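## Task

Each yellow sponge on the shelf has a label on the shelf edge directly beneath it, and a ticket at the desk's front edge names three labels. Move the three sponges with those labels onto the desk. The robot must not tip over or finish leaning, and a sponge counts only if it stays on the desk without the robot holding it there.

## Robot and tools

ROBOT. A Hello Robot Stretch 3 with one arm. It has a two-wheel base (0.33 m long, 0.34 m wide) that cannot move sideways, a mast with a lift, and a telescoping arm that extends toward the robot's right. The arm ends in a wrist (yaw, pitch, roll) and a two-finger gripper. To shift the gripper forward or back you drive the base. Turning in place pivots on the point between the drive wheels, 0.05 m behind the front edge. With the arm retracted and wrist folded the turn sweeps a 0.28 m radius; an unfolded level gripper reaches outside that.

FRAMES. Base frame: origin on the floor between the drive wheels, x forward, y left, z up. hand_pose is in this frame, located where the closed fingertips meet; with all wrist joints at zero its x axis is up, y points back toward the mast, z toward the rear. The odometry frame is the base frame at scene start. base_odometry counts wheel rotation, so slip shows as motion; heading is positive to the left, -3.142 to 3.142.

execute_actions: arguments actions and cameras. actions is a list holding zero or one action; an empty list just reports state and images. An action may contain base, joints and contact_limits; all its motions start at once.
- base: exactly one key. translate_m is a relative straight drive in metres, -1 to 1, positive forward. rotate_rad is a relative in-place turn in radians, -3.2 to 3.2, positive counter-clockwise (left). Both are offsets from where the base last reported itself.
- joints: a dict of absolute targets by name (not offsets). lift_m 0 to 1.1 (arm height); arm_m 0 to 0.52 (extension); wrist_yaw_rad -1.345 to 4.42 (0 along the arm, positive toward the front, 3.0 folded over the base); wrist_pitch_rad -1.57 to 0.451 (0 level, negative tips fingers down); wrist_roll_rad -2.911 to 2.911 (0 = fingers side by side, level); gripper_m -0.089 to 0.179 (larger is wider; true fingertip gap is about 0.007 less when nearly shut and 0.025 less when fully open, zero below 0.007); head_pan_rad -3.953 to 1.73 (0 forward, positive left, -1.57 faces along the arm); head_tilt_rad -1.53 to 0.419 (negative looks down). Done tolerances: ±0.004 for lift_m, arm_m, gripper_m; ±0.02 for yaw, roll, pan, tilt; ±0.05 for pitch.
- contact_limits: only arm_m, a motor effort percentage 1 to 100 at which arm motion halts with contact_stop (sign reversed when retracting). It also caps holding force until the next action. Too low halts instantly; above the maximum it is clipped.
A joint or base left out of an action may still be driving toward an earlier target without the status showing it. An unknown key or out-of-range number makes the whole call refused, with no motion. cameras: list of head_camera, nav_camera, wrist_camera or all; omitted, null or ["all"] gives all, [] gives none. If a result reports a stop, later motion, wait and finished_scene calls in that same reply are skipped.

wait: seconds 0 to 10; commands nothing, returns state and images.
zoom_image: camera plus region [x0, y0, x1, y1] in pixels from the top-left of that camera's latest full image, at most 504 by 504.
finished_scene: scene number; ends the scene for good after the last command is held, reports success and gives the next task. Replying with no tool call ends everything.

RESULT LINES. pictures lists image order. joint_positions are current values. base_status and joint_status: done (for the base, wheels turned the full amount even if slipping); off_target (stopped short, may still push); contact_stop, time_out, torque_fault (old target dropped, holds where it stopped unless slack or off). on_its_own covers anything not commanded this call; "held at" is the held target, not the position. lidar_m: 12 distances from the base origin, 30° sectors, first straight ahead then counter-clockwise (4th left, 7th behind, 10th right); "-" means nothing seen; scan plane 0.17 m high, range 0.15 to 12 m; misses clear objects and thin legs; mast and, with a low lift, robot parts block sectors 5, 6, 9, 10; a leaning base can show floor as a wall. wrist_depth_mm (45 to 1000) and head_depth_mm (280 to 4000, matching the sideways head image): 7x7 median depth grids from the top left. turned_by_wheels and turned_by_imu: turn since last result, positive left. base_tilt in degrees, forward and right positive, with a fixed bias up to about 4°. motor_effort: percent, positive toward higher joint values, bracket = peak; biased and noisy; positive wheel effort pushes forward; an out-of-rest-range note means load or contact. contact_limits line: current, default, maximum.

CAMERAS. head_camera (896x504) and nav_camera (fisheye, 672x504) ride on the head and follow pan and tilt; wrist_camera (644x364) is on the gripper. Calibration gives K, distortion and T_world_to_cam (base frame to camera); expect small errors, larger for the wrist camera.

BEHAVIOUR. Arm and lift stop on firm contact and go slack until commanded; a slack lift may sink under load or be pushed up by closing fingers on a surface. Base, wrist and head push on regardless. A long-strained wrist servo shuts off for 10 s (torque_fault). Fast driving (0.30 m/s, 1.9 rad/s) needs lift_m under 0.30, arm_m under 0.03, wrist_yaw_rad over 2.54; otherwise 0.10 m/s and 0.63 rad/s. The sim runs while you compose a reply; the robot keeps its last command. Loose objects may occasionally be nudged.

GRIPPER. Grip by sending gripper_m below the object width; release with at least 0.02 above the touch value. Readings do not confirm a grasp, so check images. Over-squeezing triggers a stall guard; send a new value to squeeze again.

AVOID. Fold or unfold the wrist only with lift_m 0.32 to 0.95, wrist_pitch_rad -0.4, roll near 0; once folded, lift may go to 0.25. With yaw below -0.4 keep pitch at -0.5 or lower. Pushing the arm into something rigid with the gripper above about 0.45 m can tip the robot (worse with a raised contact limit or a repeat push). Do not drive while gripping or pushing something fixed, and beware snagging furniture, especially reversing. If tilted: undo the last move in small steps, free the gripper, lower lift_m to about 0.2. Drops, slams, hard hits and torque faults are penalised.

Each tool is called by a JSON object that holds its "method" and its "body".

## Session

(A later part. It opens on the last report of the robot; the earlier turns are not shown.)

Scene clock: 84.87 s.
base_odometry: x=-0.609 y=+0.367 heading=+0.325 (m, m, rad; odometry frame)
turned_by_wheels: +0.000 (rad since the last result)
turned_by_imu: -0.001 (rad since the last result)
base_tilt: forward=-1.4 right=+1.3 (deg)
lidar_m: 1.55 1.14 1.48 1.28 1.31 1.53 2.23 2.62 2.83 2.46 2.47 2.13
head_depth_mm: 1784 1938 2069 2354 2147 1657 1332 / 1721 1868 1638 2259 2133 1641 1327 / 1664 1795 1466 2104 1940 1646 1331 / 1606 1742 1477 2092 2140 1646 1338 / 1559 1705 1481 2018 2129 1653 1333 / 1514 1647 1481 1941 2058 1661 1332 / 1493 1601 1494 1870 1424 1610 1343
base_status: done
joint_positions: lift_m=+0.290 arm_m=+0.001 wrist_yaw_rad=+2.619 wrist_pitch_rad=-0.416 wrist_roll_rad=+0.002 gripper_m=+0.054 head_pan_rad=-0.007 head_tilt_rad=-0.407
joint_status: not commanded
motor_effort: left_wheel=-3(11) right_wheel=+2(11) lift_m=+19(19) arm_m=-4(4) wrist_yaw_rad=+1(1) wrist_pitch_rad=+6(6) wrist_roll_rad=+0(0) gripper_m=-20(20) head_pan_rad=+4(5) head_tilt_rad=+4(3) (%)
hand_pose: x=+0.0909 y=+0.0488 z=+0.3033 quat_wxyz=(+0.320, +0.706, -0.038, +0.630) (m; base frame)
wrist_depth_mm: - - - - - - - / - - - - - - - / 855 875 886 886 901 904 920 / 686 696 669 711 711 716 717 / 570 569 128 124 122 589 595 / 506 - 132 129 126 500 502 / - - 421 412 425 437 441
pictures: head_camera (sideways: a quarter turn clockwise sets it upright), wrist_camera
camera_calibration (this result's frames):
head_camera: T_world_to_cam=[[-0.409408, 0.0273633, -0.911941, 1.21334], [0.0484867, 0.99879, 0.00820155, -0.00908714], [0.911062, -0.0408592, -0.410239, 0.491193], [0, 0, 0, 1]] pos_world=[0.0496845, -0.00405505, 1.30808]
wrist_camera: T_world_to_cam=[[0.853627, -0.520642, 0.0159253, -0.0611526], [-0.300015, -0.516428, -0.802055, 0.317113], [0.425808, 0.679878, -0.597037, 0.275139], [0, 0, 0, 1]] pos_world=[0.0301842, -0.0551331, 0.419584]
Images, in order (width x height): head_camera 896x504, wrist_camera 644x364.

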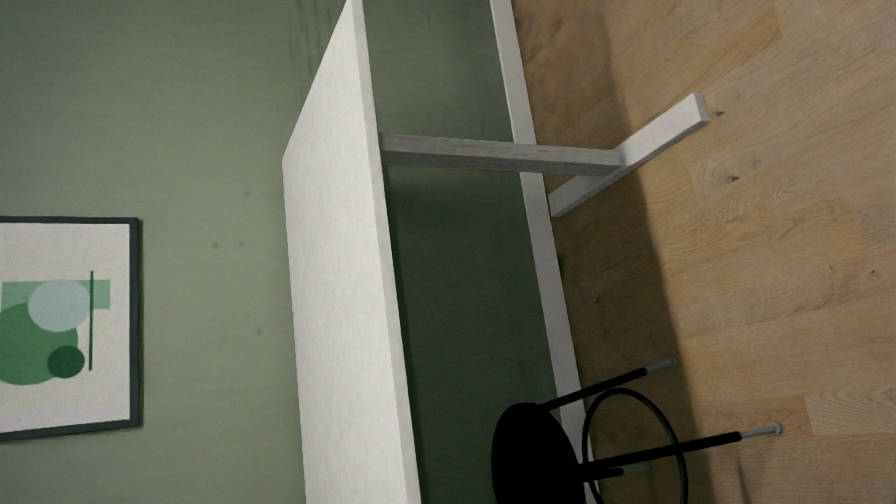

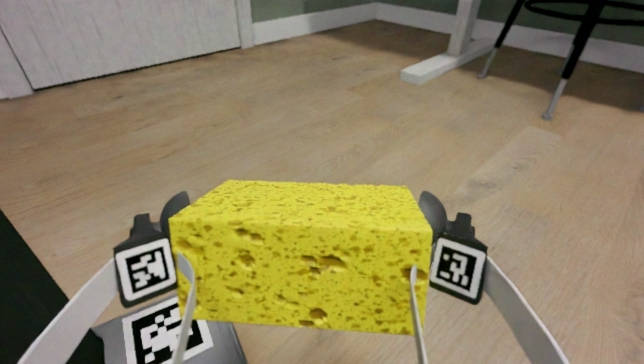

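{"method": "execute_actions", "body": {"actions": [{"base": {"translate_m": 0.45}, "joints": {"lift_m": 0.72, "wrist_yaw_rad": 0.0}}], "cameras": []}}

{"method": "execute_actions", "body": {"actions": [{"base": {"rotate_rad": 1.77}, "joints": {"lift_m": 0.90, "wrist_pitch_rad": 0.0, "head_pan_rad": -1.57, "head_tilt_rad": -0.6}}]}}

Scene clock: 91.00 s.
base_odometry: x=-0.183 y=+0.511 heading=+0.325 (m, m, rad; odometry frame)
turned_by_wheels: +0.000 (rad since the last result)
turned_by_imu: +0.000 (rad since the last result)
base_tilt: forward=-1.6 right=+1.3 (deg)
lidar_m: 1.15 0.73 1.13 1.40 1.40 1.65 2.68 3.29 2.71 2.35 2.35 1.11
head_depth_mm: 1345 1478 1577 881 1987 1639 1335 / 1314 1421 1483 834 1348 1501 1335 / 1259 1375 1431 837 1833 1650 1328 / 1209 1326 1393 839 1761 1660 1338 / 1172 1291 1350 839 1669 1654 1336 / 1146 1248 1327 839 1616 1656 1305 / 1113 1213 1280 841 1087 1074 1334
base_status: done
joint_positions: lift_m=+0.720 arm_m=+0.001 wrist_yaw_rad=+0.001 wrist_pitch_rad=-0.416 wrist_roll_rad=+0.002 gripper_m=+0.054 head_pan_rad=-0.007 head_tilt_rad=-0.407
joint_status: all done
motor_effort: left_wheel=-3(10) right_wheel=+2(11) lift_m=+24(24) arm_m=-4(4) wrist_yaw_rad=-1(1) wrist_pitch_rad=+6(6) wrist_roll_rad=+0(0) gripper_m=-20(20) head_pan_rad=+5(3) head_tilt_rad=+3(3) (%)
hand_pose: x=-0.0212 y=-0.3704 z=+0.7329 quat_wxyz=(+0.692, +0.147, -0.692, -0.146) (m; base frame)
wrist_depth_mm: - - - - - - - / - - - - - - - / - - - - - - - / - - - - - - - / - - 127 125 122 - - / 966 948 132 128 126 - - / 860 876 851 823 853 889 893
pictures: none
No camera images: the call's "cameras" was empty. Leave "cameras" out to get every camera's image.

Scene clock: 94.80 s.
base_odometry: x=-0.183 y=+0.511 heading=+2.095 (m, m, rad; odometry frame)
turned_by_wheels: +1.770 (rad since the last result)
turned_by_imu: +1.788 (rad since the last result)
base_tilt: forward=-1.4 right=+1.3 (deg)
lidar_m: 1.40 1.44 1.93 3.08 3.45 2.47 2.35 2.12 1.11 0.94 0.73 1.46
head_depth_mm: 1202 1286 825 1723 1535 - - / 1196 1283 824 1739 1746 - - / 1191 1265 829 672 431 - - / 1180 1251 828 460 434 - 1199 / 1180 1252 826 673 1394 1403 1200 / 1161 1254 825 1167 1088 1385 1203 / 1154 1244 827 1130 1054 1379 1207
base_status: done
joint_positions: lift_m=+0.900 arm_m=+0.001 wrist_yaw_rad=+0.000 wrist_pitch_rad=-0.025 wrist_roll_rad=+0.002 gripper_m=+0.054 head_pan_rad=-1.563 head_tilt_rad=-0.592
joint_status: all done
motor_effort: left_wheel=-4(9) right_wheel=+3(8) lift_m=+24(25) arm_m=-4(4) wrist_yaw_rad=+1(0) wrist_pitch_rad=+9(11) wrist_roll_rad=+0(0) gripper_m=-20(20) head_pan_rad=-4(56) head_tilt_rad=-4(16) (%)
hand_pose: x=-0.0213 y=-0.4014 z=+1.0082 quat_wxyz=(+0.707, +0.009, -0.707, -0.009) (m; base frame)
wrist_depth_mm: - - - - - - - / - - - - - - - / - - - - - - - / 474 481 434 490 494 497 506 / 794 369 128 124 122 813 - / - 836 132 128 125 - - / 793 727 731 - - - -
pictures: head_camera (sideways: a quarter turn clockwise sets it upright), nav_camera (sideways: a quarter turn counterclockwise sets it upright), wrist_camera
camera_calibration (this result's frames):
head_camera: T_world_to_cam=[[0.0200791, 0.570638, -0.820957, 1.09206], [0.999402, -0.0345744, 0.000411296, -0.00474465], [-0.0281494, -0.820474, -0.570991, 0.706084], [0, 0, 0, 1]] pos_world=[0.00269006, -0.0440107, 1.2997]
nav_camera: T_world_to_cam=[[0.0607759, -0.518035, 0.853197, -1.07213], [-0.997132, -0.0701298, 0.0284481, 0.0220608], [0.0450974, -0.852479, -0.520812, 0.638411], [0, 0, 0, 1]] pos_world=[0.0583666, -0.0096227, 1.24661]
wrist_camera: T_world_to_cam=[[-0.999578, 0.0285667, 0.00519037, -0.019268], [0.00200946, 0.246404, -0.969165, 1.09736], [-0.0289648, -0.968746, -0.246357, 0.0248433], [0, 0, 0, 1]] pos_world=[-0.0207454, -0.245775, 1.06974]
Images, in order (width x height): head_camera 896x504, nav_camera 672x504, wrist_camera 644x364.

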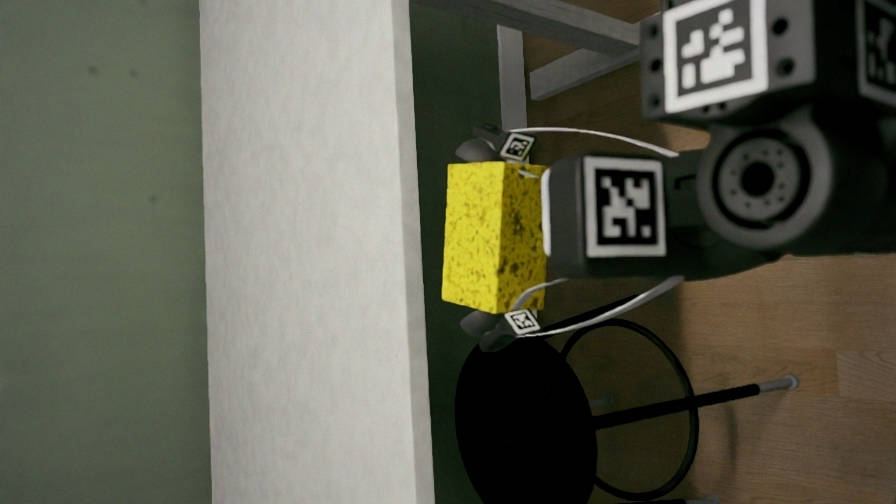

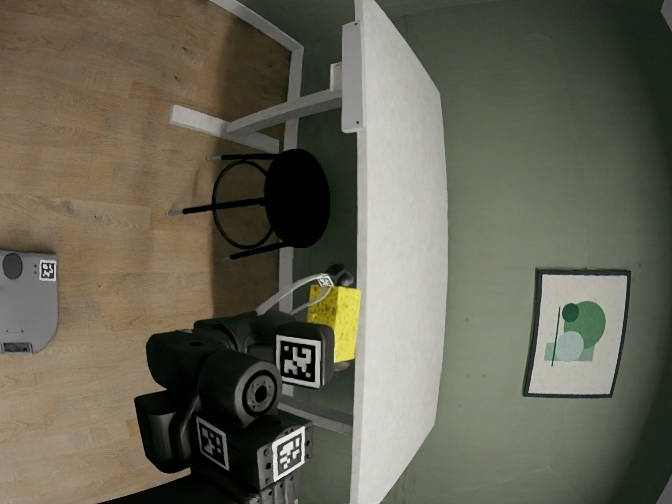

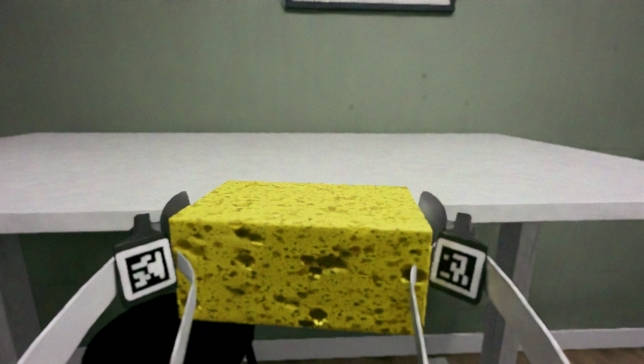

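{"method": "execute_actions", "body": {"actions": [{"joints": {"arm_m": 0.34, "lift_m": 0.888}, "contact_limits": {"arm_m": 20}}], "cameras": ["wrist_camera"]}}

Scene clock: 98.60 s.
base_odometry: x=-0.183 y=+0.511 heading=+2.095 (m, m, rad; odometry frame)
turned_by_wheels: +0.000 (rad since the last result)
turned_by_imu: +0.001 (rad since the last result)
base_tilt: forward=-1.5 right=+1.3 (deg)
lidar_m: 1.40 1.44 1.93 3.05 3.45 2.47 2.35 2.12 1.11 0.95 0.73 1.46
head_depth_mm: 1202 1281 828 1688 - 1371 1207 / 1195 1270 931 - 1693 1418 1200 / 1194 1267 - 1795 1744 1415 1198 / 1179 1253 931 1756 1733 1422 1201 / 1171 1251 827 1663 1637 1422 1206 / 1161 1256 825 1172 1081 1389 1198 / 1155 1242 824 1130 1046 1384 1197
base_status: not commanded
joint_positions: lift_m=+0.888 arm_m=+0.340 wrist_yaw_rad=+0.000 wrist_pitch_rad=-0.024 wrist_roll_rad=+0.002 gripper_m=+0.054 head_pan_rad=-1.563 head_tilt_rad=-0.593
joint_status: all done
motor_effort: left_wheel=-5(4) right_wheel=+3(3) lift_m=+19(26) arm_m=+6(6) wrist_yaw_rad=+0(1) wrist_pitch_rad=+9(9) wrist_roll_rad=+0(0) gripper_m=-20(20) head_pan_rad=-5(5) head_tilt_rad=-2(3) (%)
contact_limits: arm_m 20 (drawing in: default 29, maximum 48; extending or still: default 42, maximum 68)
hand_pose: x=-0.0214 y=-0.7402 z=+0.9965 quat_wxyz=(+0.707, +0.009, -0.707, -0.009) (m; base frame)
wrist_depth_mm: 736 744 761 763 784 805 813 / 770 764 788 807 808 840 838 / 788 810 820 829 849 860 880 / 424 430 385 437 443 445 453 / 269 269 128 124 122 278 281 / 197 179 132 128 126 202 203 / - 156 149 144 151 158 159
pictures: wrist_camera
camera_calibration (this result's frames):
wrist_camera: T_world_to_cam=[[-0.999572, 0.0287942, 0.00518639, -0.00941383], [0.00206521, 0.246264, -0.969201, 1.16949], [-0.0291846, -0.968775, -0.246218, -0.306429], [0, 0, 0, 1]] pos_world=[-0.020768, -0.584593, 1.05807]
Images, in order (width x height): wrist_camera 644x364.

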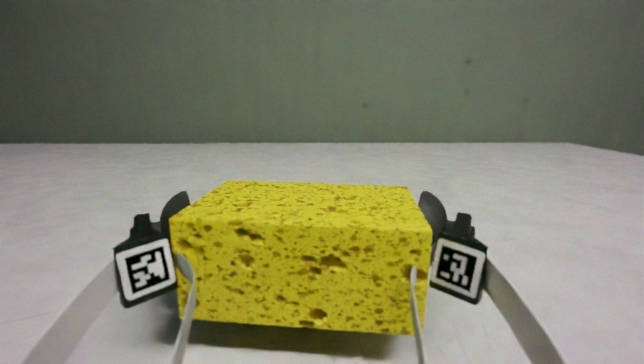

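{"method": "execute_actions", "body": {"actions": [{"joints": {"lift_m": 0.869}}], "cameras": []}}

{"method": "execute_actions", "body": {"actions": [{"joints": {"gripper_m": 0.16}}], "cameras": ["wrist_camera"]}}

Scene clock: 99.60 s.
base_odometry: x=-0.183 y=+0.511 heading=+2.095 (m, m, rad; odometry frame)
turned_by_wheels: +0.000 (rad since the last result)
turned_by_imu: +0.000 (rad since the last result)
base_tilt: forward=-1.4 right=+1.2 (deg)
lidar_m: 1.40 1.43 1.92 3.08 3.42 2.48 2.35 2.12 1.11 0.95 0.73 1.46
head_depth_mm: 1206 1283 827 1479 - - 1173 / 1192 1277 875 - 1692 1423 1207 / 1193 1262 929 1812 1732 1417 1201 / 1183 1258 928 1775 1737 1422 1208 / 1172 1247 852 1652 1635 1427 1201 / 1158 1253 824 1174 1091 1378 1201 / 1157 1248 825 1126 1054 1386 1200
base_status: not commanded
joint_positions: lift_m=+0.869 arm_m=+0.340 wrist_yaw_rad=+0.000 wrist_pitch_rad=-0.024 wrist_roll_rad=+0.002 gripper_m=+0.054 head_pan_rad=-1.563 head_tilt_rad=-0.593
joint_status: all done
motor_effort: left_wheel=-4(4) right_wheel=+3(3) lift_m=+19(17) arm_m=+5(5) wrist_yaw_rad=+0(0) wrist_pitch_rad=+9(9) wrist_roll_rad=+0(0) gripper_m=-20(21) head_pan_rad=-4(4) head_tilt_rad=-3(3) (%)
hand_pose: x=-0.0214 y=-0.7402 z=+0.9775 quat_wxyz=(+0.707, +0.009, -0.707, -0.009) (m; base frame)
wrist_depth_mm: 731 749 750 785 780 797 808 / 758 779 785 812 820 833 846 / 775 806 812 809 831 846 863 / 354 357 321 363 368 371 376 / 223 224 128 124 122 232 231 / 173 148 132 128 125 167 168 / - 130 130 130 129 131 132
pictures: none
No camera images: the call's "cameras" was empty. Leave "cameras" out to get every camera's image.

Scene clock: 101.17 s.
base_odometry: x=-0.183 y=+0.511 heading=+2.095 (m, m, rad; odometry frame)
turned_by_wheels: +0.000 (rad since the last result)
turned_by_imu: +0.000 (rad since the last result)
base_tilt: forward=-1.4 right=+1.2 (deg)
lidar_m: 1.40 1.43 1.92 3.08 3.44 2.47 2.35 2.13 1.11 0.94 0.73 1.46
head_depth_mm: 1205 1286 827 1484 - - 1176 / 1193 1281 877 - 1684 1428 1203 / 1189 1263 935 1821 1732 1424 1197 / 1182 1248 933 1766 1742 1427 1204 / 1173 1249 826 1656 1629 1425 1201 / 1164 1249 827 1172 1084 1385 1199 / 1153 1245 827 1132 1056 1391 1203
base_status: not commanded
joint_positions: lift_m=+0.869 arm_m=+0.340 wrist_yaw_rad=+0.000 wrist_pitch_rad=-0.024 wrist_roll_rad=+0.002 gripper_m=+0.160 head_pan_rad=-1.563 head_tilt_rad=-0.593
joint_status: all done
motor_effort: left_wheel=-4(4) right_wheel=+3(3) lift_m=+19(19) arm_m=+6(6) wrist_yaw_rad=+0(1) wrist_pitch_rad=+9(9) wrist_roll_rad=+0(0) gripper_m=+0(83) head_pan_rad=-5(5) head_tilt_rad=-4(3) (%)
hand_pose: x=-0.0214 y=-0.7402 z=+0.9776 quat_wxyz=(+0.707, +0.009, -0.707, -0.009) (m; base frame)
wrist_depth_mm: 744 745 755 774 799 799 808 / 759 775 786 802 805 827 847 / 779 805 812 821 833 849 875 / 351 356 359 363 366 370 375 / 232 225 127 126 127 251 233 / - 155 132 129 129 - 169 / 129 129 130 130 131 131 132
pictures: wrist_camera
camera_calibration (this result's frames):
wrist_camera: T_world_to_cam=[[-0.999572, 0.0287968, 0.00517803, -0.00930559], [0.00206572, 0.24599, -0.96927, 1.15101], [-0.0291856, -0.968844, -0.245944, -0.311416], [0, 0, 0, 1]] pos_world=[-0.0207682, -0.584584, 1.0391]
Images, in order (width x height): wrist_camera 644x364.

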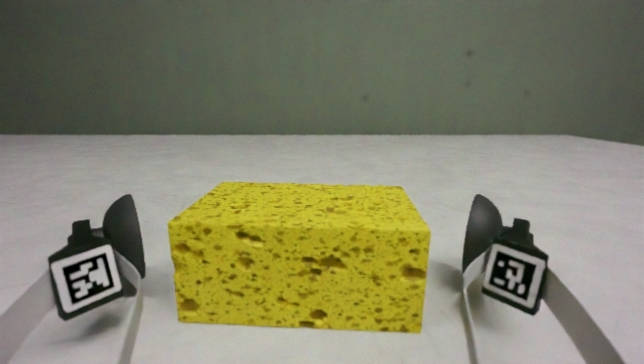

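{"method": "execute_actions", "body": {"actions": [{"joints": {"arm_m": 0.15}}], "cameras": []}}

{"method": "execute_actions", "body": {"actions": [{"base": {"rotate_rad": 2.12}, "joints": {"arm_m": 0.0, "lift_m": 0.50, "wrist_yaw_rad": 2.62, "wrist_pitch_rad": -0.4, "gripper_m": 0.08, "head_pan_rad": 0.0, "head_tilt_rad": -0.3}}], "cameras": ["head_camera"]}}

{"method": "execute_actions", "body": {"actions": [{"base": {"translate_m": 1.0}, "joints": {"lift_m": 0.29}}], "cameras": ["head_camera"]}}

Scene clock: 104.20 s.
base_odometry: x=-0.183 y=+0.511 heading=+2.095 (m, m, rad; odometry frame)
turned_by_wheels: +0.000 (rad since the last result)
turned_by_imu: +0.001 (rad since the last result)
base_tilt: forward=-1.5 right=+1.3 (deg)
lidar_m: 1.40 1.44 1.92 3.06 3.44 2.47 2.35 2.12 1.11 0.95 0.73 1.46
head_depth_mm: 1208 1284 827 1700 - - 1174 / 1200 1276 827 1194 - 1384 1195 / 1191 1264 826 674 - 1391 1201 / 1181 1257 733 673 1681 1407 1209 / 1177 1260 827 1673 1628 1419 1206 / 1165 1251 828 1171 1087 1397 1202 / 1162 1238 825 1128 1051 1391 1201
base_status: not commanded
joint_positions: lift_m=+0.869 arm_m=+0.150 wrist_yaw_rad=+0.000 wrist_pitch_rad=-0.023 wrist_roll_rad=+0.002 gripper_m=+0.160 head_pan_rad=-1.563 head_tilt_rad=-0.593
joint_status: all done
motor_effort: left_wheel=-4(4) right_wheel=+3(2) lift_m=+19(19) arm_m=-4(5) wrist_yaw_rad=+0(0) wrist_pitch_rad=+9(9) wrist_roll_rad=+0(0) gripper_m=+0(0) head_pan_rad=-4(4) head_tilt_rad=-3(3) (%)
hand_pose: x=-0.0214 y=-0.5509 z=+0.9779 quat_wxyz=(+0.707, +0.008, -0.707, -0.008) (m; base frame)
wrist_depth_mm: 892 914 929 945 966 981 997 / 954 943 975 980 989 - - / 861 877 908 936 960 977 - / 360 362 362 313 373 376 383 / 236 236 230 234 239 254 252 / - - - - - - - / - 679 - - - - -
pictures: none
No camera images: the call's "cameras" was empty. Leave "cameras" out to get every camera's image.

Scene clock: 108.53 s.
base_odometry: x=-0.183 y=+0.511 heading=-2.068 (m, m, rad; odometry frame)
turned_by_wheels: +2.120 (rad since the last result)
turned_by_imu: +2.142 (rad since the last result)
base_tilt: forward=-1.5 right=+1.2 (deg)
lidar_m: 3.27 2.46 2.34 2.06 1.47 0.94 0.73 1.45 1.40 1.44 1.98 3.07
head_depth_mm: 2826 2958 3199 3377 2517 1809 1422 / 2973 3126 3309 3470 2509 1822 1438 / 3123 3261 3463 3618 2489 1832 1437 / 3213 3486 3623 3668 2496 1839 1442 / 3488 3714 3887 3776 2519 1831 1436 / 3288 3424 3586 3580 2522 1829 1437 / 2867 2980 3073 3170 2542 1852 1440
base_status: done
joint_positions: lift_m=+0.500 arm_m=+0.001 wrist_yaw_rad=+2.618 wrist_pitch_rad=-0.413 wrist_roll_rad=+0.002 gripper_m=+0.080 head_pan_rad=-0.007 head_tilt_rad=-0.310
joint_status: all done
motor_effort: left_wheel=-4(11) right_wheel=+3(8) lift_m=+19(21) arm_m=-4(4) wrist_yaw_rad=+1(2) wrist_pitch_rad=+5(9) wrist_roll_rad=+0(0) gripper_m=-1(82) head_pan_rad=+4(52) head_tilt_rad=+5(23) (%)
hand_pose: x=+0.0912 y=+0.0490 z=+0.5139 quat_wxyz=(+0.319, +0.706, -0.039, +0.631) (m; base frame)
wrist_depth_mm: - - - - - - - / - - - - - - - / - - - - - - - / - - - - - - - / 854 851 878 868 892 890 893 / 760 735 728 748 725 752 759 / - 645 641 647 657 655 652
pictures: head_camera (sideways: a quarter turn clockwise sets it upright)
camera_calibration (this result's frames):
head_camera: T_world_to_cam=[[-0.318504, 0.0267492, -0.947544, 1.25925], [0.0475404, 0.998795, 0.012216, -0.014309], [0.946729, -0.0411558, -0.319391, 0.372747], [0, 0, 0, 1]] pos_world=[0.0488668, -0.00405159, 1.31243]
Images, in order (width x height): head_camera 896x504.

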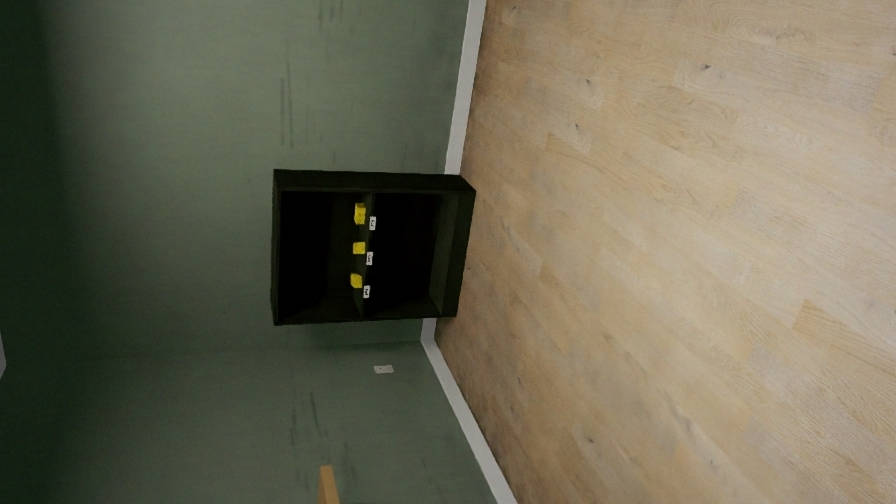

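Scene clock: 115.07 s.
base_odometry: x=-0.660 y=-0.368 heading=-2.068 (m, m, rad; odometry frame)
turned_by_wheels: +0.000 (rad since the last result)
turned_by_imu: -0.001 (rad since the last result)
base_tilt: forward=-1.5 right=+1.2 (deg)
lidar_m: 2.29 1.95 1.87 1.93 2.40 1.83 1.72 1.96 1.90 1.96 2.18 2.25
head_depth_mm: 2078 2168 2314 2477 2493 1825 1436 / 2166 2298 2401 2595 2474 1817 1436 / 2254 2424 2516 2676 2497 1836 1442 / 2372 2535 2673 2850 2505 1831 1433 / 2502 2665 2765 2946 2520 1836 1446 / 2561 2694 2844 2934 2508 1835 1436 / 2287 2363 2459 2556 2493 1839 1443
base_status: done
joint_positions: lift_m=+0.290 arm_m=+0.001 wrist_yaw_rad=+2.619 wrist_pitch_rad=-0.414 wrist_roll_rad=+0.002 gripper_m=+0.080 head_pan_rad=-0.007 head_tilt_rad=-0.309
joint_status: all done
motor_effort: left_wheel=-3(12) right_wheel=+3(11) lift_m=+19(19) arm_m=-4(4) wrist_yaw_rad=+2(1) wrist_pitch_rad=+5(5) wrist_roll_rad=+0(0) gripper_m=+0(1) head_pan_rad=+5(4) head_tilt_rad=+5(4) (%)
hand_pose: x=+0.0910 y=+0.0490 z=+0.3037 quat_wxyz=(+0.320, +0.706, -0.038, +0.630) (m; base frame)
wrist_depth_mm: - - - - - - - / - - - - - - - / 868 865 883 902 910 889 923 / 690 697 700 712 719 719 728 / 571 577 578 587 598 588 600 / 499 509 496 501 484 506 506 / - - 432 435 434 433 443
pictures: head_camera (sideways: a quarter turn clockwise sets it upright)
camera_calibration (this result's frames):
head_camera: T_world_to_cam=[[-0.317678, 0.0267343, -0.947822, 1.25961], [0.0475009, 0.998796, 0.0122513, -0.0143548], [0.947008, -0.0411304, -0.318565, 0.37167], [0, 0, 0, 1]] pos_world=[0.0488577, -0.0040503, 1.31246]
Images, in order (width x height): head_camera 896x504.

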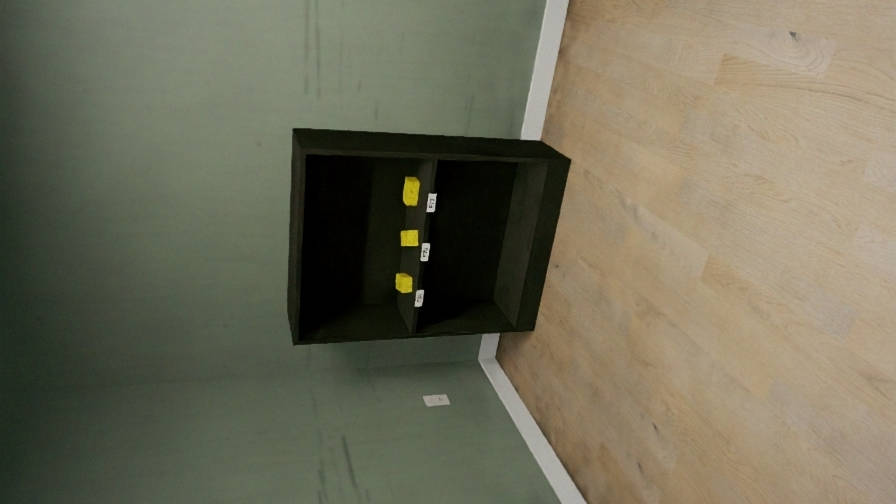

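{"method": "zoom_image", "body": {"camera": "head_camera", "region": [380, 165, 460, 315]}}

Region (380, 165, 460, 315) of head_camera's 896x504 image, scaled by 3.360, with more detail than that image has; it fills the left 269 columns of this view, and the rest is white.

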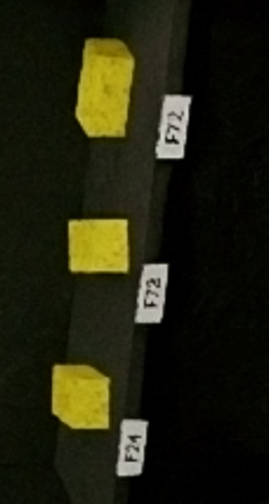

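{"method": "execute_actions", "body": {"actions": [{"base": {"translate_m": 1.0}, "joints": {"head_tilt_rad": -0.45}}], "cameras": ["head_camera"]}}

Scene clock: 120.67 s.
base_odometry: x=-1.137 y=-1.247 heading=-2.068 (m, m, rad; odometry frame)
turned_by_wheels: +0.000 (rad since the last result)
turned_by_imu: -0.001 (rad since the last result)
base_tilt: forward=-1.5 right=+1.3 (deg)
lidar_m: 1.61 1.45 1.39 1.43 1.93 2.74 2.72 2.48 2.38 2.08 1.65 1.31
head_depth_mm: 1296 1387 1461 1622 1806 1598 1304 / 1354 1451 1548 1598 1795 1590 1291 / 1415 1516 1625 1702 1877 1593 1301 / 1482 1598 1713 1803 1909 1601 1298 / 1566 1676 1761 1858 1914 1598 1305 / 1645 1803 1977 2177 2061 1603 1306 / 1657 1756 1841 1958 1986 1590 1305
base_status: done
joint_positions: lift_m=+0.290 arm_m=+0.001 wrist_yaw_rad=+2.619 wrist_pitch_rad=-0.414 wrist_roll_rad=+0.002 gripper_m=+0.080 head_pan_rad=-0.007 head_tilt_rad=-0.445
joint_status: all done
motor_effort: left_wheel=-3(11) right_wheel=+2(11) lift_m=+19(19) arm_m=-4(4) wrist_yaw_rad=+1(1) wrist_pitch_rad=+5(5) wrist_roll_rad=+0(0) gripper_m=+1(0) head_pan_rad=+5(4) head_tilt_rad=-2(14) (%)
hand_pose: x=+0.0910 y=+0.0490 z=+0.3036 quat_wxyz=(+0.320, +0.706, -0.038, +0.630) (m; base frame)
wrist_depth_mm: - - - - - - - / - - - - - - - / 870 884 884 891 897 924 924 / 689 692 694 701 712 711 723 / 574 577 580 581 590 597 598 / 504 505 494 499 485 506 507 / - - 433 433 437 438 441
pictures: head_camera (sideways: a quarter turn clockwise sets it upright)
camera_calibration (this result's frames):
head_camera: T_world_to_cam=[[-0.443571, 0.0275835, -0.895815, 1.19251], [0.0487292, 0.99879, 0.00662556, -0.00703649], [0.894913, -0.0407134, -0.444379, 0.535715], [0, 0, 0, 1]] pos_world=[0.0498863, -0.00405479, 1.30637]
Images, in order (width x height): head_camera 896x504.

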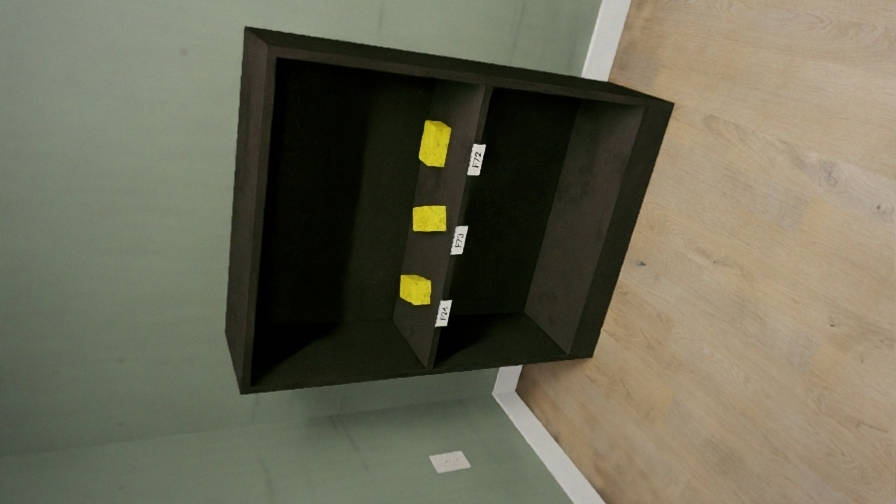

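{"method": "execute_actions", "body": {"actions": [{"base": {"translate_m": 0.78}}], "cameras": []}}

{"method": "execute_actions", "body": {"actions": [{"base": {"rotate_rad": 1.396}, "joints": {"lift_m": 0.53, "wrist_yaw_rad": 0.0, "head_pan_rad": -1.57, "head_tilt_rad": -0.75}}], "cameras": []}}

{"method": "execute_actions", "body": {"actions": [{"joints": {"wrist_pitch_rad": 0.0, "gripper_m": 0.15, "arm_m": 0.15}}], "cameras": ["head_camera", "wrist_camera"]}}

Scene clock: 125.37 s.
base_odometry: x=-1.509 y=-1.932 heading=-2.068 (m, m, rad; odometry frame)
turned_by_wheels: +0.000 (rad since the last result)
turned_by_imu: -0.001 (rad since the last result)
base_tilt: forward=-1.5 right=+1.3 (deg)
lidar_m: 0.89 0.85 1.01 1.05 1.40 3.48 3.75 2.88 2.31 1.33 0.96 0.63
head_depth_mm: 721 776 806 862 954 851 1140 / 753 814 847 919 1004 880 1196 / 787 856 872 968 1045 884 1194 / 827 901 872 1030 1090 972 1208 / 867 948 876 1091 1136 1335 1213 / 915 1006 881 994 1037 1139 1241 / 969 1070 1142 894 1439 1518 1313
base_status: done
joint_positions: lift_m=+0.290 arm_m=+0.001 wrist_yaw_rad=+2.619 wrist_pitch_rad=-0.414 wrist_roll_rad=+0.002 gripper_m=+0.080 head_pan_rad=-0.007 head_tilt_rad=-0.445
joint_status: not commanded
motor_effort: left_wheel=-3(10) right_wheel=+2(10) lift_m=+19(19) arm_m=-4(4) wrist_yaw_rad=+1(1) wrist_pitch_rad=+5(5) wrist_roll_rad=+0(0) gripper_m=+0(0) head_pan_rad=+3(5) head_tilt_rad=-1(2) (%)
hand_pose: x=+0.0910 y=+0.0490 z=+0.3036 quat_wxyz=(+0.320, +0.706, -0.038, +0.630) (m; base frame)
wrist_depth_mm: 957 950 967 971 964 998 646 / - - - - - - 693 / 865 869 885 901 919 918 712 / 684 699 699 707 714 720 629 / 580 573 580 580 596 594 576 / 504 503 491 496 482 502 507 / - - 433 435 435 440 443
pictures: none
No camera images: the call's "cameras" was empty. Leave "cameras" out to get every camera's image.

Scene clock: 128.60 s.
base_odometry: x=-1.509 y=-1.932 heading=-0.672 (m, m, rad; odometry frame)
turned_by_wheels: +1.396 (rad since the last result)
turned_by_imu: +1.410 (rad since the last result)
base_tilt: forward=-1.5 right=+1.3 (deg)
lidar_m: 1.02 1.23 2.30 3.48 3.09 2.31 1.52 1.02 0.63 0.87 0.86 1.01
head_depth_mm: 720 599 902 993 912 1283 1139 / 738 631 937 991 1324 1235 1159 / 762 632 969 988 1345 1250 1182 / 770 669 1002 988 1390 1276 - / 798 668 1043 1019 1417 1283 1134 / 814 919 1087 1016 1393 1300 1132 / 834 924 1034 1045 1365 1303 1135
base_status: done
joint_positions: lift_m=+0.530 arm_m=+0.001 wrist_yaw_rad=+0.001 wrist_pitch_rad=-0.415 wrist_roll_rad=+0.002 gripper_m=+0.080 head_pan_rad=-1.563 head_tilt_rad=-0.741
joint_status: all done
motor_effort: left_wheel=-5(13) right_wheel=+3(10) lift_m=+24(25) arm_m=-4(4) wrist_yaw_rad=+0(2) wrist_pitch_rad=+6(6) wrist_roll_rad=+0(0) gripper_m=+0(1) head_pan_rad=-5(54) head_tilt_rad=-4(22) (%)
hand_pose: x=-0.0213 y=-0.3706 z=+0.5432 quat_wxyz=(+0.692, +0.146, -0.692, -0.146) (m; base frame)
wrist_depth_mm: 486 440 400 371 379 391 381 / 562 676 724 660 605 550 307 / 847 711 817 728 673 609 392 / 931 746 898 819 739 661 397 / 874 758 776 782 775 618 672 / 760 765 704 663 643 552 761 / 670 674 669 662 623 611 683
pictures: none
No camera images: the call's "cameras" was empty. Leave "cameras" out to get every camera's image.

Scene clock: 130.97 s.
base_odometry: x=-1.509 y=-1.932 heading=-0.672 (m, m, rad; odometry frame)
turned_by_wheels: +0.000 (rad since the last result)
turned_by_imu: +0.000 (rad since the last result)
base_tilt: forward=-1.5 right=+1.2 (deg)
lidar_m: 1.02 1.22 2.30 3.50 3.10 2.31 1.52 1.02 0.63 0.87 0.85 1.01
head_depth_mm: 719 599 905 991 912 1288 1142 / 738 632 931 987 1316 1236 1157 / 762 633 970 990 1352 - 1116 / 771 667 1007 980 1393 1277 1139 / 796 666 1047 1019 1378 1281 1138 / 816 925 1084 1010 1394 1304 1132 / 832 921 1031 1041 1364 1304 1132
base_status: not commanded
joint_positions: lift_m=+0.530 arm_m=+0.150 wrist_yaw_rad=+0.000 wrist_pitch_rad=-0.023 wrist_roll_rad=+0.002 gripper_m=+0.150 head_pan_rad=-1.563 head_tilt_rad=-0.741
joint_status: all done
motor_effort: left_wheel=-4(4) right_wheel=+3(2) lift_m=+24(24) arm_m=+6(6) wrist_yaw_rad=+1(1) wrist_pitch_rad=+9(10) wrist_roll_rad=+0(0) gripper_m=+0(81) head_pan_rad=-5(4) head_tilt_rad=-4(3) (%)
hand_pose: x=-0.0213 y=-0.5503 z=+0.6385 quat_wxyz=(+0.707, +0.009, -0.707, -0.008) (m; base frame)
wrist_depth_mm: 465 547 514 468 436 407 387 / 469 561 534 488 453 421 394 / 473 585 554 507 469 434 408 / 447 377 487 356 442 325 418 / 352 327 305 306 308 316 313 / 464 666 631 271 247 228 226 / 522 660 673 596 550 498 210
pictures: head_camera (sideways: a quarter turn clockwise sets it upright), wrist_camera
camera_calibration (this result's frames):
head_camera: T_world_to_cam=[[0.0191763, 0.685779, -0.727557, 0.970319], [0.999399, -0.0341605, -0.00585773, 0.00341641], [-0.0288708, -0.727008, -0.686022, 0.855725], [0, 0, 0, 1]] pos_world=[0.00268405, -0.0431892, 1.29303]
wrist_camera: T_world_to_cam=[[-0.999578, 0.0285718, 0.00515772, -0.0130729], [0.00200577, 0.245179, -0.969476, 0.775296], [-0.0289642, -0.969057, -0.245133, -0.211384], [0, 0, 0, 1]] pos_world=[-0.020745, -0.394556, 0.699881]
Images, in order (width x height): head_camera 896x504, wrist_camera 644x364.

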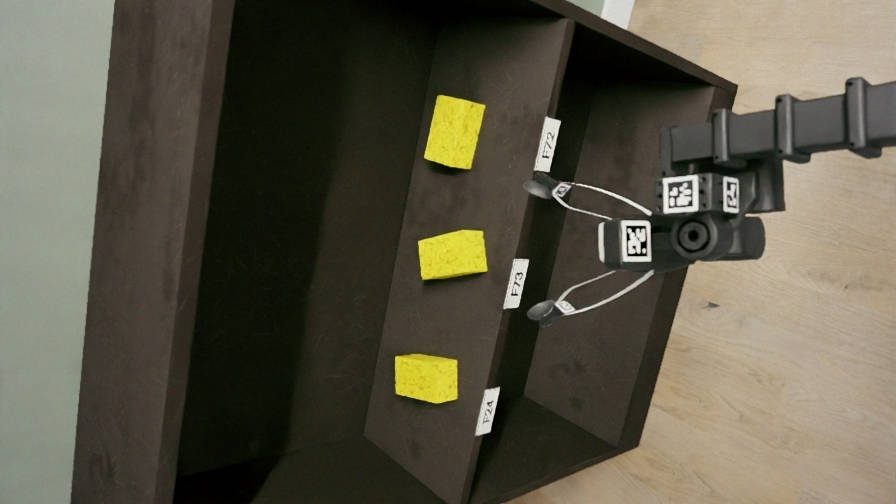

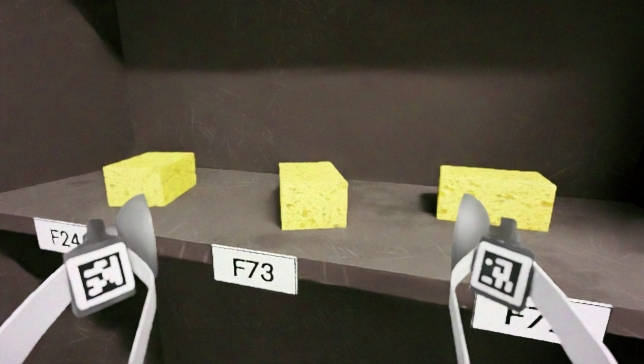

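{"method": "execute_actions", "body": {"actions": [{"joints": {"lift_m": 0.50, "arm_m": 0.345, "gripper_m": 0.14}, "contact_limits": {"arm_m": 20}}], "cameras": ["wrist_camera", "head_camera"]}}

Scene clock: 133.77 s.
base_odometry: x=-1.509 y=-1.932 heading=-0.672 (m, m, rad; odometry frame)
turned_by_wheels: +0.000 (rad since the last result)
turned_by_imu: +0.000 (rad since the last result)
base_tilt: forward=-1.4 right=+1.3 (deg)
lidar_m: 1.02 1.23 2.31 3.47 3.09 2.31 1.52 1.03 0.63 0.87 0.85 1.01
head_depth_mm: 720 599 903 993 912 1285 1135 / 740 630 934 991 1323 1239 1157 / 760 631 969 994 - 1257 1141 / 772 668 1008 1019 1348 1279 1135 / 796 667 1045 1033 1408 1287 1142 / 813 922 1088 1011 1395 1306 1133 / 835 921 1037 1048 1358 1308 1136
base_status: not commanded
joint_positions: lift_m=+0.500 arm_m=+0.345 wrist_yaw_rad=+0.000 wrist_pitch_rad=-0.023 wrist_roll_rad=+0.002 gripper_m=+0.140 head_pan_rad=-1.563 head_tilt_rad=-0.741
joint_status: all done
motor_effort: left_wheel=-4(3) right_wheel=+3(3) lift_m=+19(22) arm_m=+6(8) wrist_yaw_rad=+0(1) wrist_pitch_rad=+9(9) wrist_roll_rad=+0(0) gripper_m=+0(49) head_pan_rad=-5(4) head_tilt_rad=-4(3) (%)
contact_limits: arm_m 20 (drawing in: default 29, maximum 48; extending or still: default 42, maximum 68)
hand_pose: x=-0.0214 y=-0.7453 z=+0.6090 quat_wxyz=(+0.707, +0.008, -0.707, -0.008) (m; base frame)
wrist_depth_mm: 371 340 313 291 269 251 237 / 385 356 325 300 278 259 244 / 399 374 341 312 288 268 251 / 234 362 336 195 300 278 254 / 212 247 140 120 233 254 154 / 175 158 111 114 160 161 150 / 128 131 118 120 127 133 134
pictures: head_camera (sideways: a quarter turn clockwise sets it upright), wrist_camera
camera_calibration (this result's frames):
head_camera: T_world_to_cam=[[0.0191893, 0.685779, -0.727557, 0.970319], [0.999399, -0.0341796, -0.00585773, 0.00341641], [-0.0288847, -0.727007, -0.686022, 0.855725], [0, 0, 0, 1]] pos_world=[0.00268322, -0.0431891, 1.29303]
wrist_camera: T_world_to_cam=[[-0.999574, 0.0287373, 0.00514052, -0.00725611], [0.0020458, 0.244605, -0.969621, 0.79414], [-0.0291216, -0.969197, -0.244559, -0.408067], [0, 0, 0, 1]] pos_world=[-0.0207613, -0.58954, 0.670255]
Images, in order (width x height): head_camera 896x504, wrist_camera 644x364.

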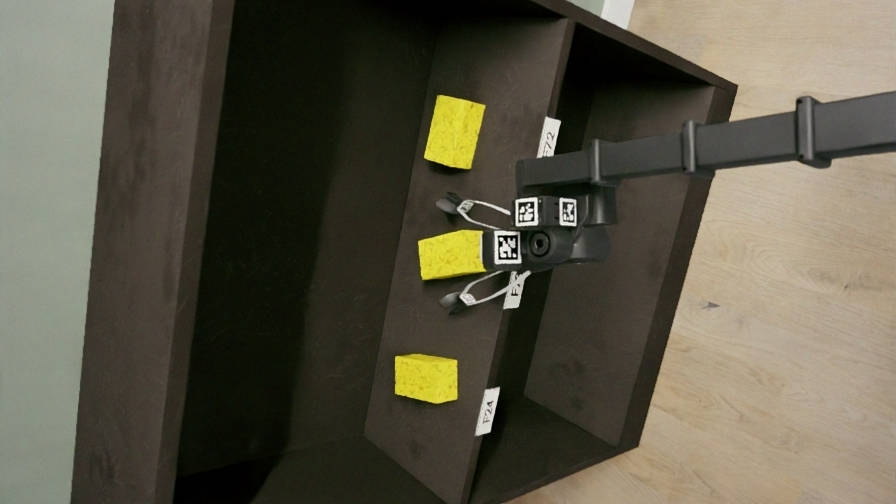

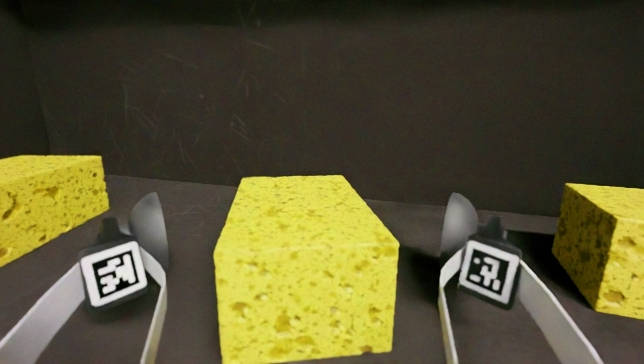

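{"method": "execute_actions", "body": {"actions": [{"joints": {"gripper_m": 0.012}}], "cameras": []}}

{"method": "execute_actions", "body": {"actions": [{"joints": {"lift_m": 0.522}}], "cameras": []}}

{"method": "execute_actions", "body": {"actions": [{"joints": {"arm_m": 0.14}}], "cameras": ["wrist_camera"]}}

Scene clock: 135.67 s.
base_odometry: x=-1.509 y=-1.932 heading=-0.672 (m, m, rad; odometry frame)
turned_by_wheels: +0.000 (rad since the last result)
turned_by_imu: +0.000 (rad since the last result)
base_tilt: forward=-1.5 right=+1.2 (deg)
lidar_m: 1.02 1.23 2.30 3.48 3.06 2.31 1.52 1.02 0.63 0.87 0.85 1.01
head_depth_mm: 717 600 903 992 914 1286 1137 / 738 630 933 992 1318 1232 1158 / 763 630 970 989 - 1254 1139 / 772 668 1007 1048 1345 1270 1129 / 794 665 1046 1021 1422 1289 1138 / 815 925 1089 1014 1394 1313 1140 / 833 927 1036 1047 1359 1305 1136
base_status: not commanded
joint_positions: lift_m=+0.500 arm_m=+0.345 wrist_yaw_rad=+0.000 wrist_pitch_rad=-0.023 wrist_roll_rad=+0.002 gripper_m=+0.013 head_pan_rad=-1.563 head_tilt_rad=-0.741
joint_status: all done
motor_effort: left_wheel=-4(3) right_wheel=+2(3) lift_m=+19(19) arm_m=+6(5) wrist_yaw_rad=+0(1) wrist_pitch_rad=+9(9) wrist_roll_rad=+0(0) gripper_m=-25(99) head_pan_rad=-5(5) head_tilt_rad=-4(4) (%)
hand_pose: x=-0.0214 y=-0.7453 z=+0.6090 quat_wxyz=(+0.707, +0.008, -0.707, -0.008) (m; base frame)
wrist_depth_mm: 371 341 313 289 270 252 237 / 385 357 326 300 279 260 244 / 400 375 340 313 290 269 250 / 234 363 340 195 299 279 255 / 212 229 119 120 122 235 154 / 167 166 111 114 152 170 150 / 137 131 117 120 127 133 134
pictures: none
No camera images: the call's "cameras" was empty. Leave "cameras" out to get every camera's image.

Scene clock: 136.60 s.
base_odometry: x=-1.509 y=-1.932 heading=-0.672 (m, m, rad; odometry frame)
turned_by_wheels: +0.000 (rad since the last result)
turned_by_imu: +0.000 (rad since the last result)
base_tilt: forward=-1.4 right=+1.3 (deg)
lidar_m: 1.02 1.22 2.30 3.47 3.09 2.31 1.52 1.02 0.63 0.87 0.85 1.02
head_depth_mm: 720 600 907 991 912 1284 1135 / 741 631 935 990 1313 1238 1150 / 761 631 969 1005 1322 1261 1139 / 769 667 1008 972 1350 1282 1132 / 795 666 1052 1019 1410 1291 1139 / 816 922 1085 1011 1399 1308 1138 / 830 925 1037 1044 1359 1306 1134
base_status: not commanded
joint_positions: lift_m=+0.522 arm_m=+0.345 wrist_yaw_rad=+0.000 wrist_pitch_rad=-0.023 wrist_roll_rad=+0.002 gripper_m=+0.016 head_pan_rad=-1.563 head_tilt_rad=-0.741
joint_status: all done
motor_effort: left_wheel=-3(3) right_wheel=+3(3) lift_m=+24(27) arm_m=+6(6) wrist_yaw_rad=+1(1) wrist_pitch_rad=+9(8) wrist_roll_rad=+0(0) gripper_m=-23(24) head_pan_rad=-5(6) head_tilt_rad=-4(4) (%)
hand_pose: x=-0.0214 y=-0.7453 z=+0.6306 quat_wxyz=(+0.707, +0.008, -0.707, -0.008) (m; base frame)
wrist_depth_mm: 371 341 312 291 270 253 237 / 384 357 324 300 279 261 243 / 400 375 340 310 288 270 251 / 389 386 350 203 301 278 259 / 223 280 119 120 127 279 181 / 204 205 111 114 187 209 150 / 169 162 117 119 157 164 152
pictures: none
No camera images: the call's "cameras" was empty. Leave "cameras" out to get every camera's image.

Scene clock: 139.33 s.
base_odometry: x=-1.509 y=-1.932 heading=-0.672 (m, m, rad; odometry frame)
turned_by_wheels: +0.000 (rad since the last result)
turned_by_imu: +0.000 (rad since the last result)
base_tilt: forward=-1.5 right=+1.2 (deg)
lidar_m: 1.02 1.22 2.30 3.46 3.09 2.32 1.52 1.02 0.63 0.87 0.85 1.02
head_depth_mm: 720 599 901 993 914 1277 1141 / 743 634 937 994 1321 1237 1159 / 760 631 968 990 1352 1264 1117 / 769 669 1006 1022 910 1276 1141 / 796 667 1048 1019 1410 1281 1131 / 816 922 1093 1014 1399 1307 1137 / 832 922 1035 1045 1359 1299 1132
base_status: not commanded
joint_positions: lift_m=+0.522 arm_m=+0.140 wrist_yaw_rad=+0.000 wrist_pitch_rad=-0.023 wrist_roll_rad=+0.002 gripper_m=+0.029 head_pan_rad=-1.563 head_tilt_rad=-0.741
joint_status: all done
on_its_own: gripper_m is held at +0.028, not at your +0.012, by its stall guard, which is not easing now
motor_effort: left_wheel=-4(5) right_wheel=+2(3) lift_m=+24(24) arm_m=-4(4) wrist_yaw_rad=+1(1) wrist_pitch_rad=+8(8) wrist_roll_rad=+0(0) gripper_m=-20(24) head_pan_rad=-5(5) head_tilt_rad=-4(4) (%)
hand_pose: x=-0.0214 y=-0.5409 z=+0.6306 quat_wxyz=(+0.707, +0.008, -0.707, -0.008) (m; base frame)
wrist_depth_mm: 469 552 516 475 446 416 393 / 472 575 538 498 459 428 403 / 480 587 559 513 475 439 411 / 445 377 451 204 419 333 423 / 402 329 120 120 132 292 293 / 495 611 111 114 522 229 218 / 491 697 116 119 549 507 428
pictures: wrist_camera
camera_calibration (this result's frames):
wrist_camera: T_world_to_cam=[[-0.999569, 0.0289032, 0.00514048, -0.0131924], [0.00208643, 0.244605, -0.969621, 0.765175], [-0.0292825, -0.969192, -0.24456, -0.204716], [0, 0, 0, 1]] pos_world=[-0.0207778, -0.385194, 0.691932]
Images, in order (width x height): wrist_camera 644x364.

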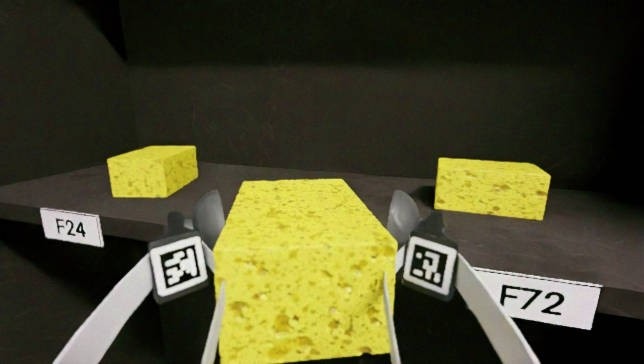

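{"method": "execute_actions", "body": {"actions": [{"base": {"rotate_rad": 1.533}, "joints": {"arm_m": 0.0, "lift_m": 0.29, "wrist_yaw_rad": 2.62, "wrist_pitch_rad": -0.4, "head_pan_rad": 0.0, "head_tilt_rad": -0.4}}], "cameras": ["wrist_camera"]}}

{"method": "execute_actions", "body": {"actions": [{"base": {"translate_m": 1.0}}], "cameras": []}}

{"method": "execute_actions", "body": {"actions": [{"base": {"translate_m": 1.0}}], "cameras": ["head_camera", "wrist_camera"]}}

Scene clock: 143.17 s.
base_odometry: x=-1.509 y=-1.932 heading=+0.860 (m, m, rad; odometry frame)
turned_by_wheels: +1.533 (rad since the last result)
turned_by_imu: +1.548 (rad since the last result)
base_tilt: forward=-1.5 right=+1.3 (deg)
lidar_m: 3.48 3.15 2.31 1.52 1.04 0.63 0.87 0.86 1.02 1.01 1.20 2.14
head_depth_mm: 3209 3454 3718 3060 2149 1645 1333 / 3206 3489 3754 3090 2159 1640 1334 / 3320 3614 3854 3105 2144 1651 1335 / 3394 3640 - 3099 2142 1657 1336 / 3517 3753 - 3075 2163 1652 1341 / 3589 3854 - 3133 2179 1658 1334 / 3714 3973 - 3101 2154 1657 1338
base_status: done
joint_positions: lift_m=+0.290 arm_m=+0.001 wrist_yaw_rad=+2.619 wrist_pitch_rad=-0.415 wrist_roll_rad=+0.002 gripper_m=+0.029 head_pan_rad=-0.007 head_tilt_rad=-0.408
joint_status: all done
on_its_own: gripper_m is held at +0.028, not at your +0.012, by its stall guard, which is not easing now
motor_effort: left_wheel=-4(13) right_wheel=+3(10) lift_m=+19(23) arm_m=-4(4) wrist_yaw_rad=+0(1) wrist_pitch_rad=+6(8) wrist_roll_rad=+0(0) gripper_m=-20(20) head_pan_rad=+5(50) head_tilt_rad=+3(25) (%)
hand_pose: x=+0.0910 y=+0.0489 z=+0.3035 quat_wxyz=(+0.320, +0.706, -0.038, +0.630) (m; base frame)
wrist_depth_mm: - - - - - - - / - - - - - - - / 859 865 882 888 905 899 929 / 682 692 694 204 721 711 728 / 578 576 120 120 131 594 603 / 503 503 110 114 475 506 507 / - - 115 120 428 438 440
pictures: wrist_camera
camera_calibration (this result's frames):
wrist_camera: T_world_to_cam=[[0.853444, -0.520941, 0.0159164, -0.0611945], [-0.299933, -0.515888, -0.802434, 0.317361], [0.426232, 0.680058, -0.596529, 0.274956], [0, 0, 0, 1]] pos_world=[0.0302179, -0.0551422, 0.419655]
Images, in order (width x height): wrist_camera 644x364.

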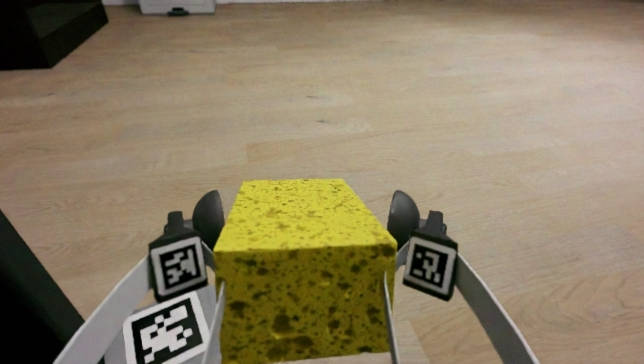

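Scene clock: 148.40 s.
base_odometry: x=-0.857 y=-1.174 heading=+0.860 (m, m, rad; odometry frame)
turned_by_wheels: +0.000 (rad since the last result)
turned_by_imu: -0.001 (rad since the last result)
base_tilt: forward=-1.5 right=+1.2 (deg)
lidar_m: 2.48 2.80 2.47 2.27 1.93 1.87 1.57 1.49 1.30 1.30 1.53 2.73
head_depth_mm: 2350 2536 2780 2895 2151 1643 1335 / 2425 2601 2823 2986 2157 1655 1332 / 2487 2660 2852 2929 2157 1657 1337 / 2514 2721 2977 3112 2152 1643 1340 / 2582 2802 3097 3120 2168 1644 1330 / 2695 2875 3124 2887 2157 1658 1339 / 2738 2964 3206 2962 2164 1650 1334
base_status: done
joint_positions: lift_m=+0.290 arm_m=+0.001 wrist_yaw_rad=+2.619 wrist_pitch_rad=-0.415 wrist_roll_rad=+0.002 gripper_m=+0.029 head_pan_rad=-0.007 head_tilt_rad=-0.407
joint_status: not commanded
on_its_own: gripper_m is held at +0.028, not at your +0.012, by its stall guard, which is not easing now
motor_effort: left_wheel=-3(12) right_wheel=+3(11) lift_m=+19(19) arm_m=-4(4) wrist_yaw_rad=+1(2) wrist_pitch_rad=+6(6) wrist_roll_rad=+0(0) gripper_m=-20(19) head_pan_rad=+4(4) head_tilt_rad=+3(3) (%)
hand_pose: x=+0.0909 y=+0.0489 z=+0.3034 quat_wxyz=(+0.320, +0.706, -0.038, +0.630) (m; base frame)
wrist_depth_mm: - - - - - - - / - - - - - - - / 857 876 884 887 894 915 924 / 694 688 696 203 713 716 728 / 570 578 119 120 131 596 598 / 506 502 110 114 468 505 507 / - - 115 119 424 440 443
pictures: none
No camera images: the call's "cameras" was empty. Leave "cameras" out to get every camera's image.

Scene clock: 153.63 s.
base_odometry: x=-0.205 y=-0.416 heading=+0.860 (m, m, rad; odometry frame)
turned_by_wheels: +0.000 (rad since the last result)
turned_by_imu: -0.001 (rad since the last result)
base_tilt: forward=-1.5 right=+1.2 (deg)
lidar_m: 1.49 1.85 2.16 2.19 2.57 2.68 2.56 1.81 1.58 1.58 1.85 1.94
head_depth_mm: 1559 1680 1821 1975 2084 1653 1329 / 1598 1713 1815 2037 2141 1636 1335 / 1622 1780 1475 2067 2078 1656 1337 / 1664 1816 1476 2164 2138 1651 1333 / 1701 1863 1670 2225 2155 1653 1340 / 1752 1910 1681 2317 2072 1654 1336 / 1824 1968 1680 2011 2061 1660 1341
base_status: done
joint_positions: lift_m=+0.290 arm_m=+0.001 wrist_yaw_rad=+2.619 wrist_pitch_rad=-0.416 wrist_roll_rad=+0.002 gripper_m=+0.029 head_pan_rad=-0.007 head_tilt_rad=-0.407
joint_status: not commanded
on_its_own: gripper_m is held at +0.028, not at your +0.012, by its stall guard, which is not easing now
motor_effort: left_wheel=-3(11) right_wheel=+2(10) lift_m=+19(19) arm_m=-4(4) wrist_yaw_rad=+1(1) wrist_pitch_rad=+6(6) wrist_roll_rad=+0(0) gripper_m=-20(19) head_pan_rad=+5(4) head_tilt_rad=+3(3) (%)
hand_pose: x=+0.0909 y=+0.0489 z=+0.3033 quat_wxyz=(+0.320, +0.706, -0.038, +0.630) (m; base frame)
wrist_depth_mm: - - - - - - - / - - - - - - - / 868 869 874 902 894 913 933 / 687 691 698 203 714 720 723 / 575 583 119 120 131 590 601 / 501 507 110 114 475 504 512 / - - 115 119 429 436 443
pictures: head_camera (sideways: a quarter turn clockwise sets it upright), wrist_camera
camera_calibration (this result's frames):
head_camera: T_world_to_cam=[[-0.409406, 0.0273609, -0.911942, 1.21334], [0.0484809, 0.99879, 0.00820164, -0.00908722], [0.911063, -0.040854, -0.410237, 0.49119], [0, 0, 0, 1]] pos_world=[0.0496845, -0.00405479, 1.30808]
wrist_camera: T_world_to_cam=[[0.853632, -0.520632, 0.0159312, -0.0611517], [-0.29999, -0.516408, -0.802078, 0.317129], [0.425815, 0.6799, -0.597007, 0.275127], [0, 0, 0, 1]] pos_world=[0.0301832, -0.0551288, 0.419589]
Images, in order (width x height): head_camera 896x504, wrist_camera 644x364.

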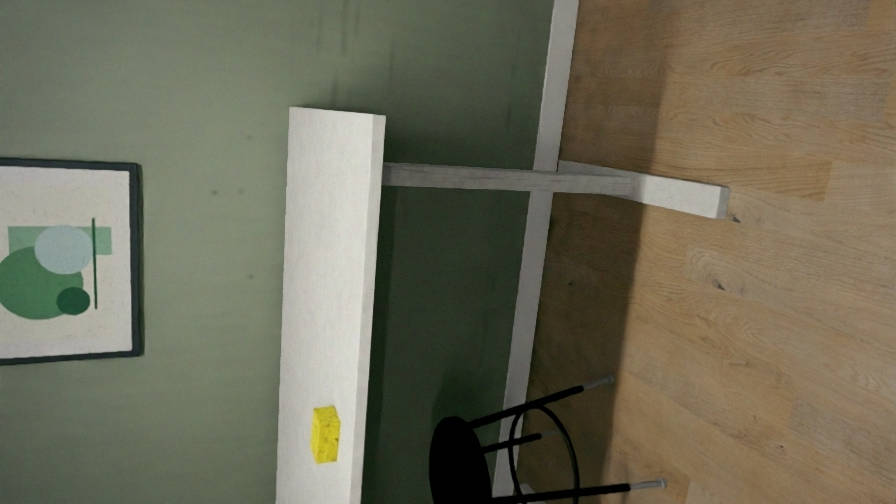

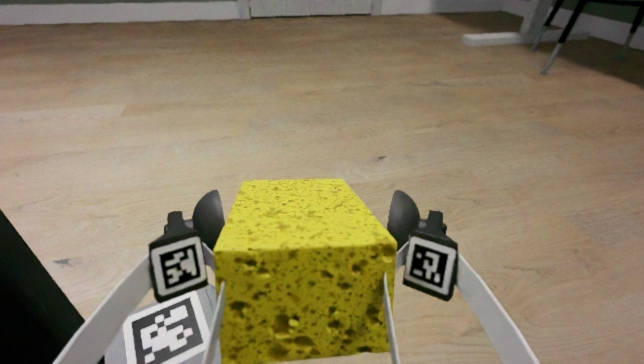

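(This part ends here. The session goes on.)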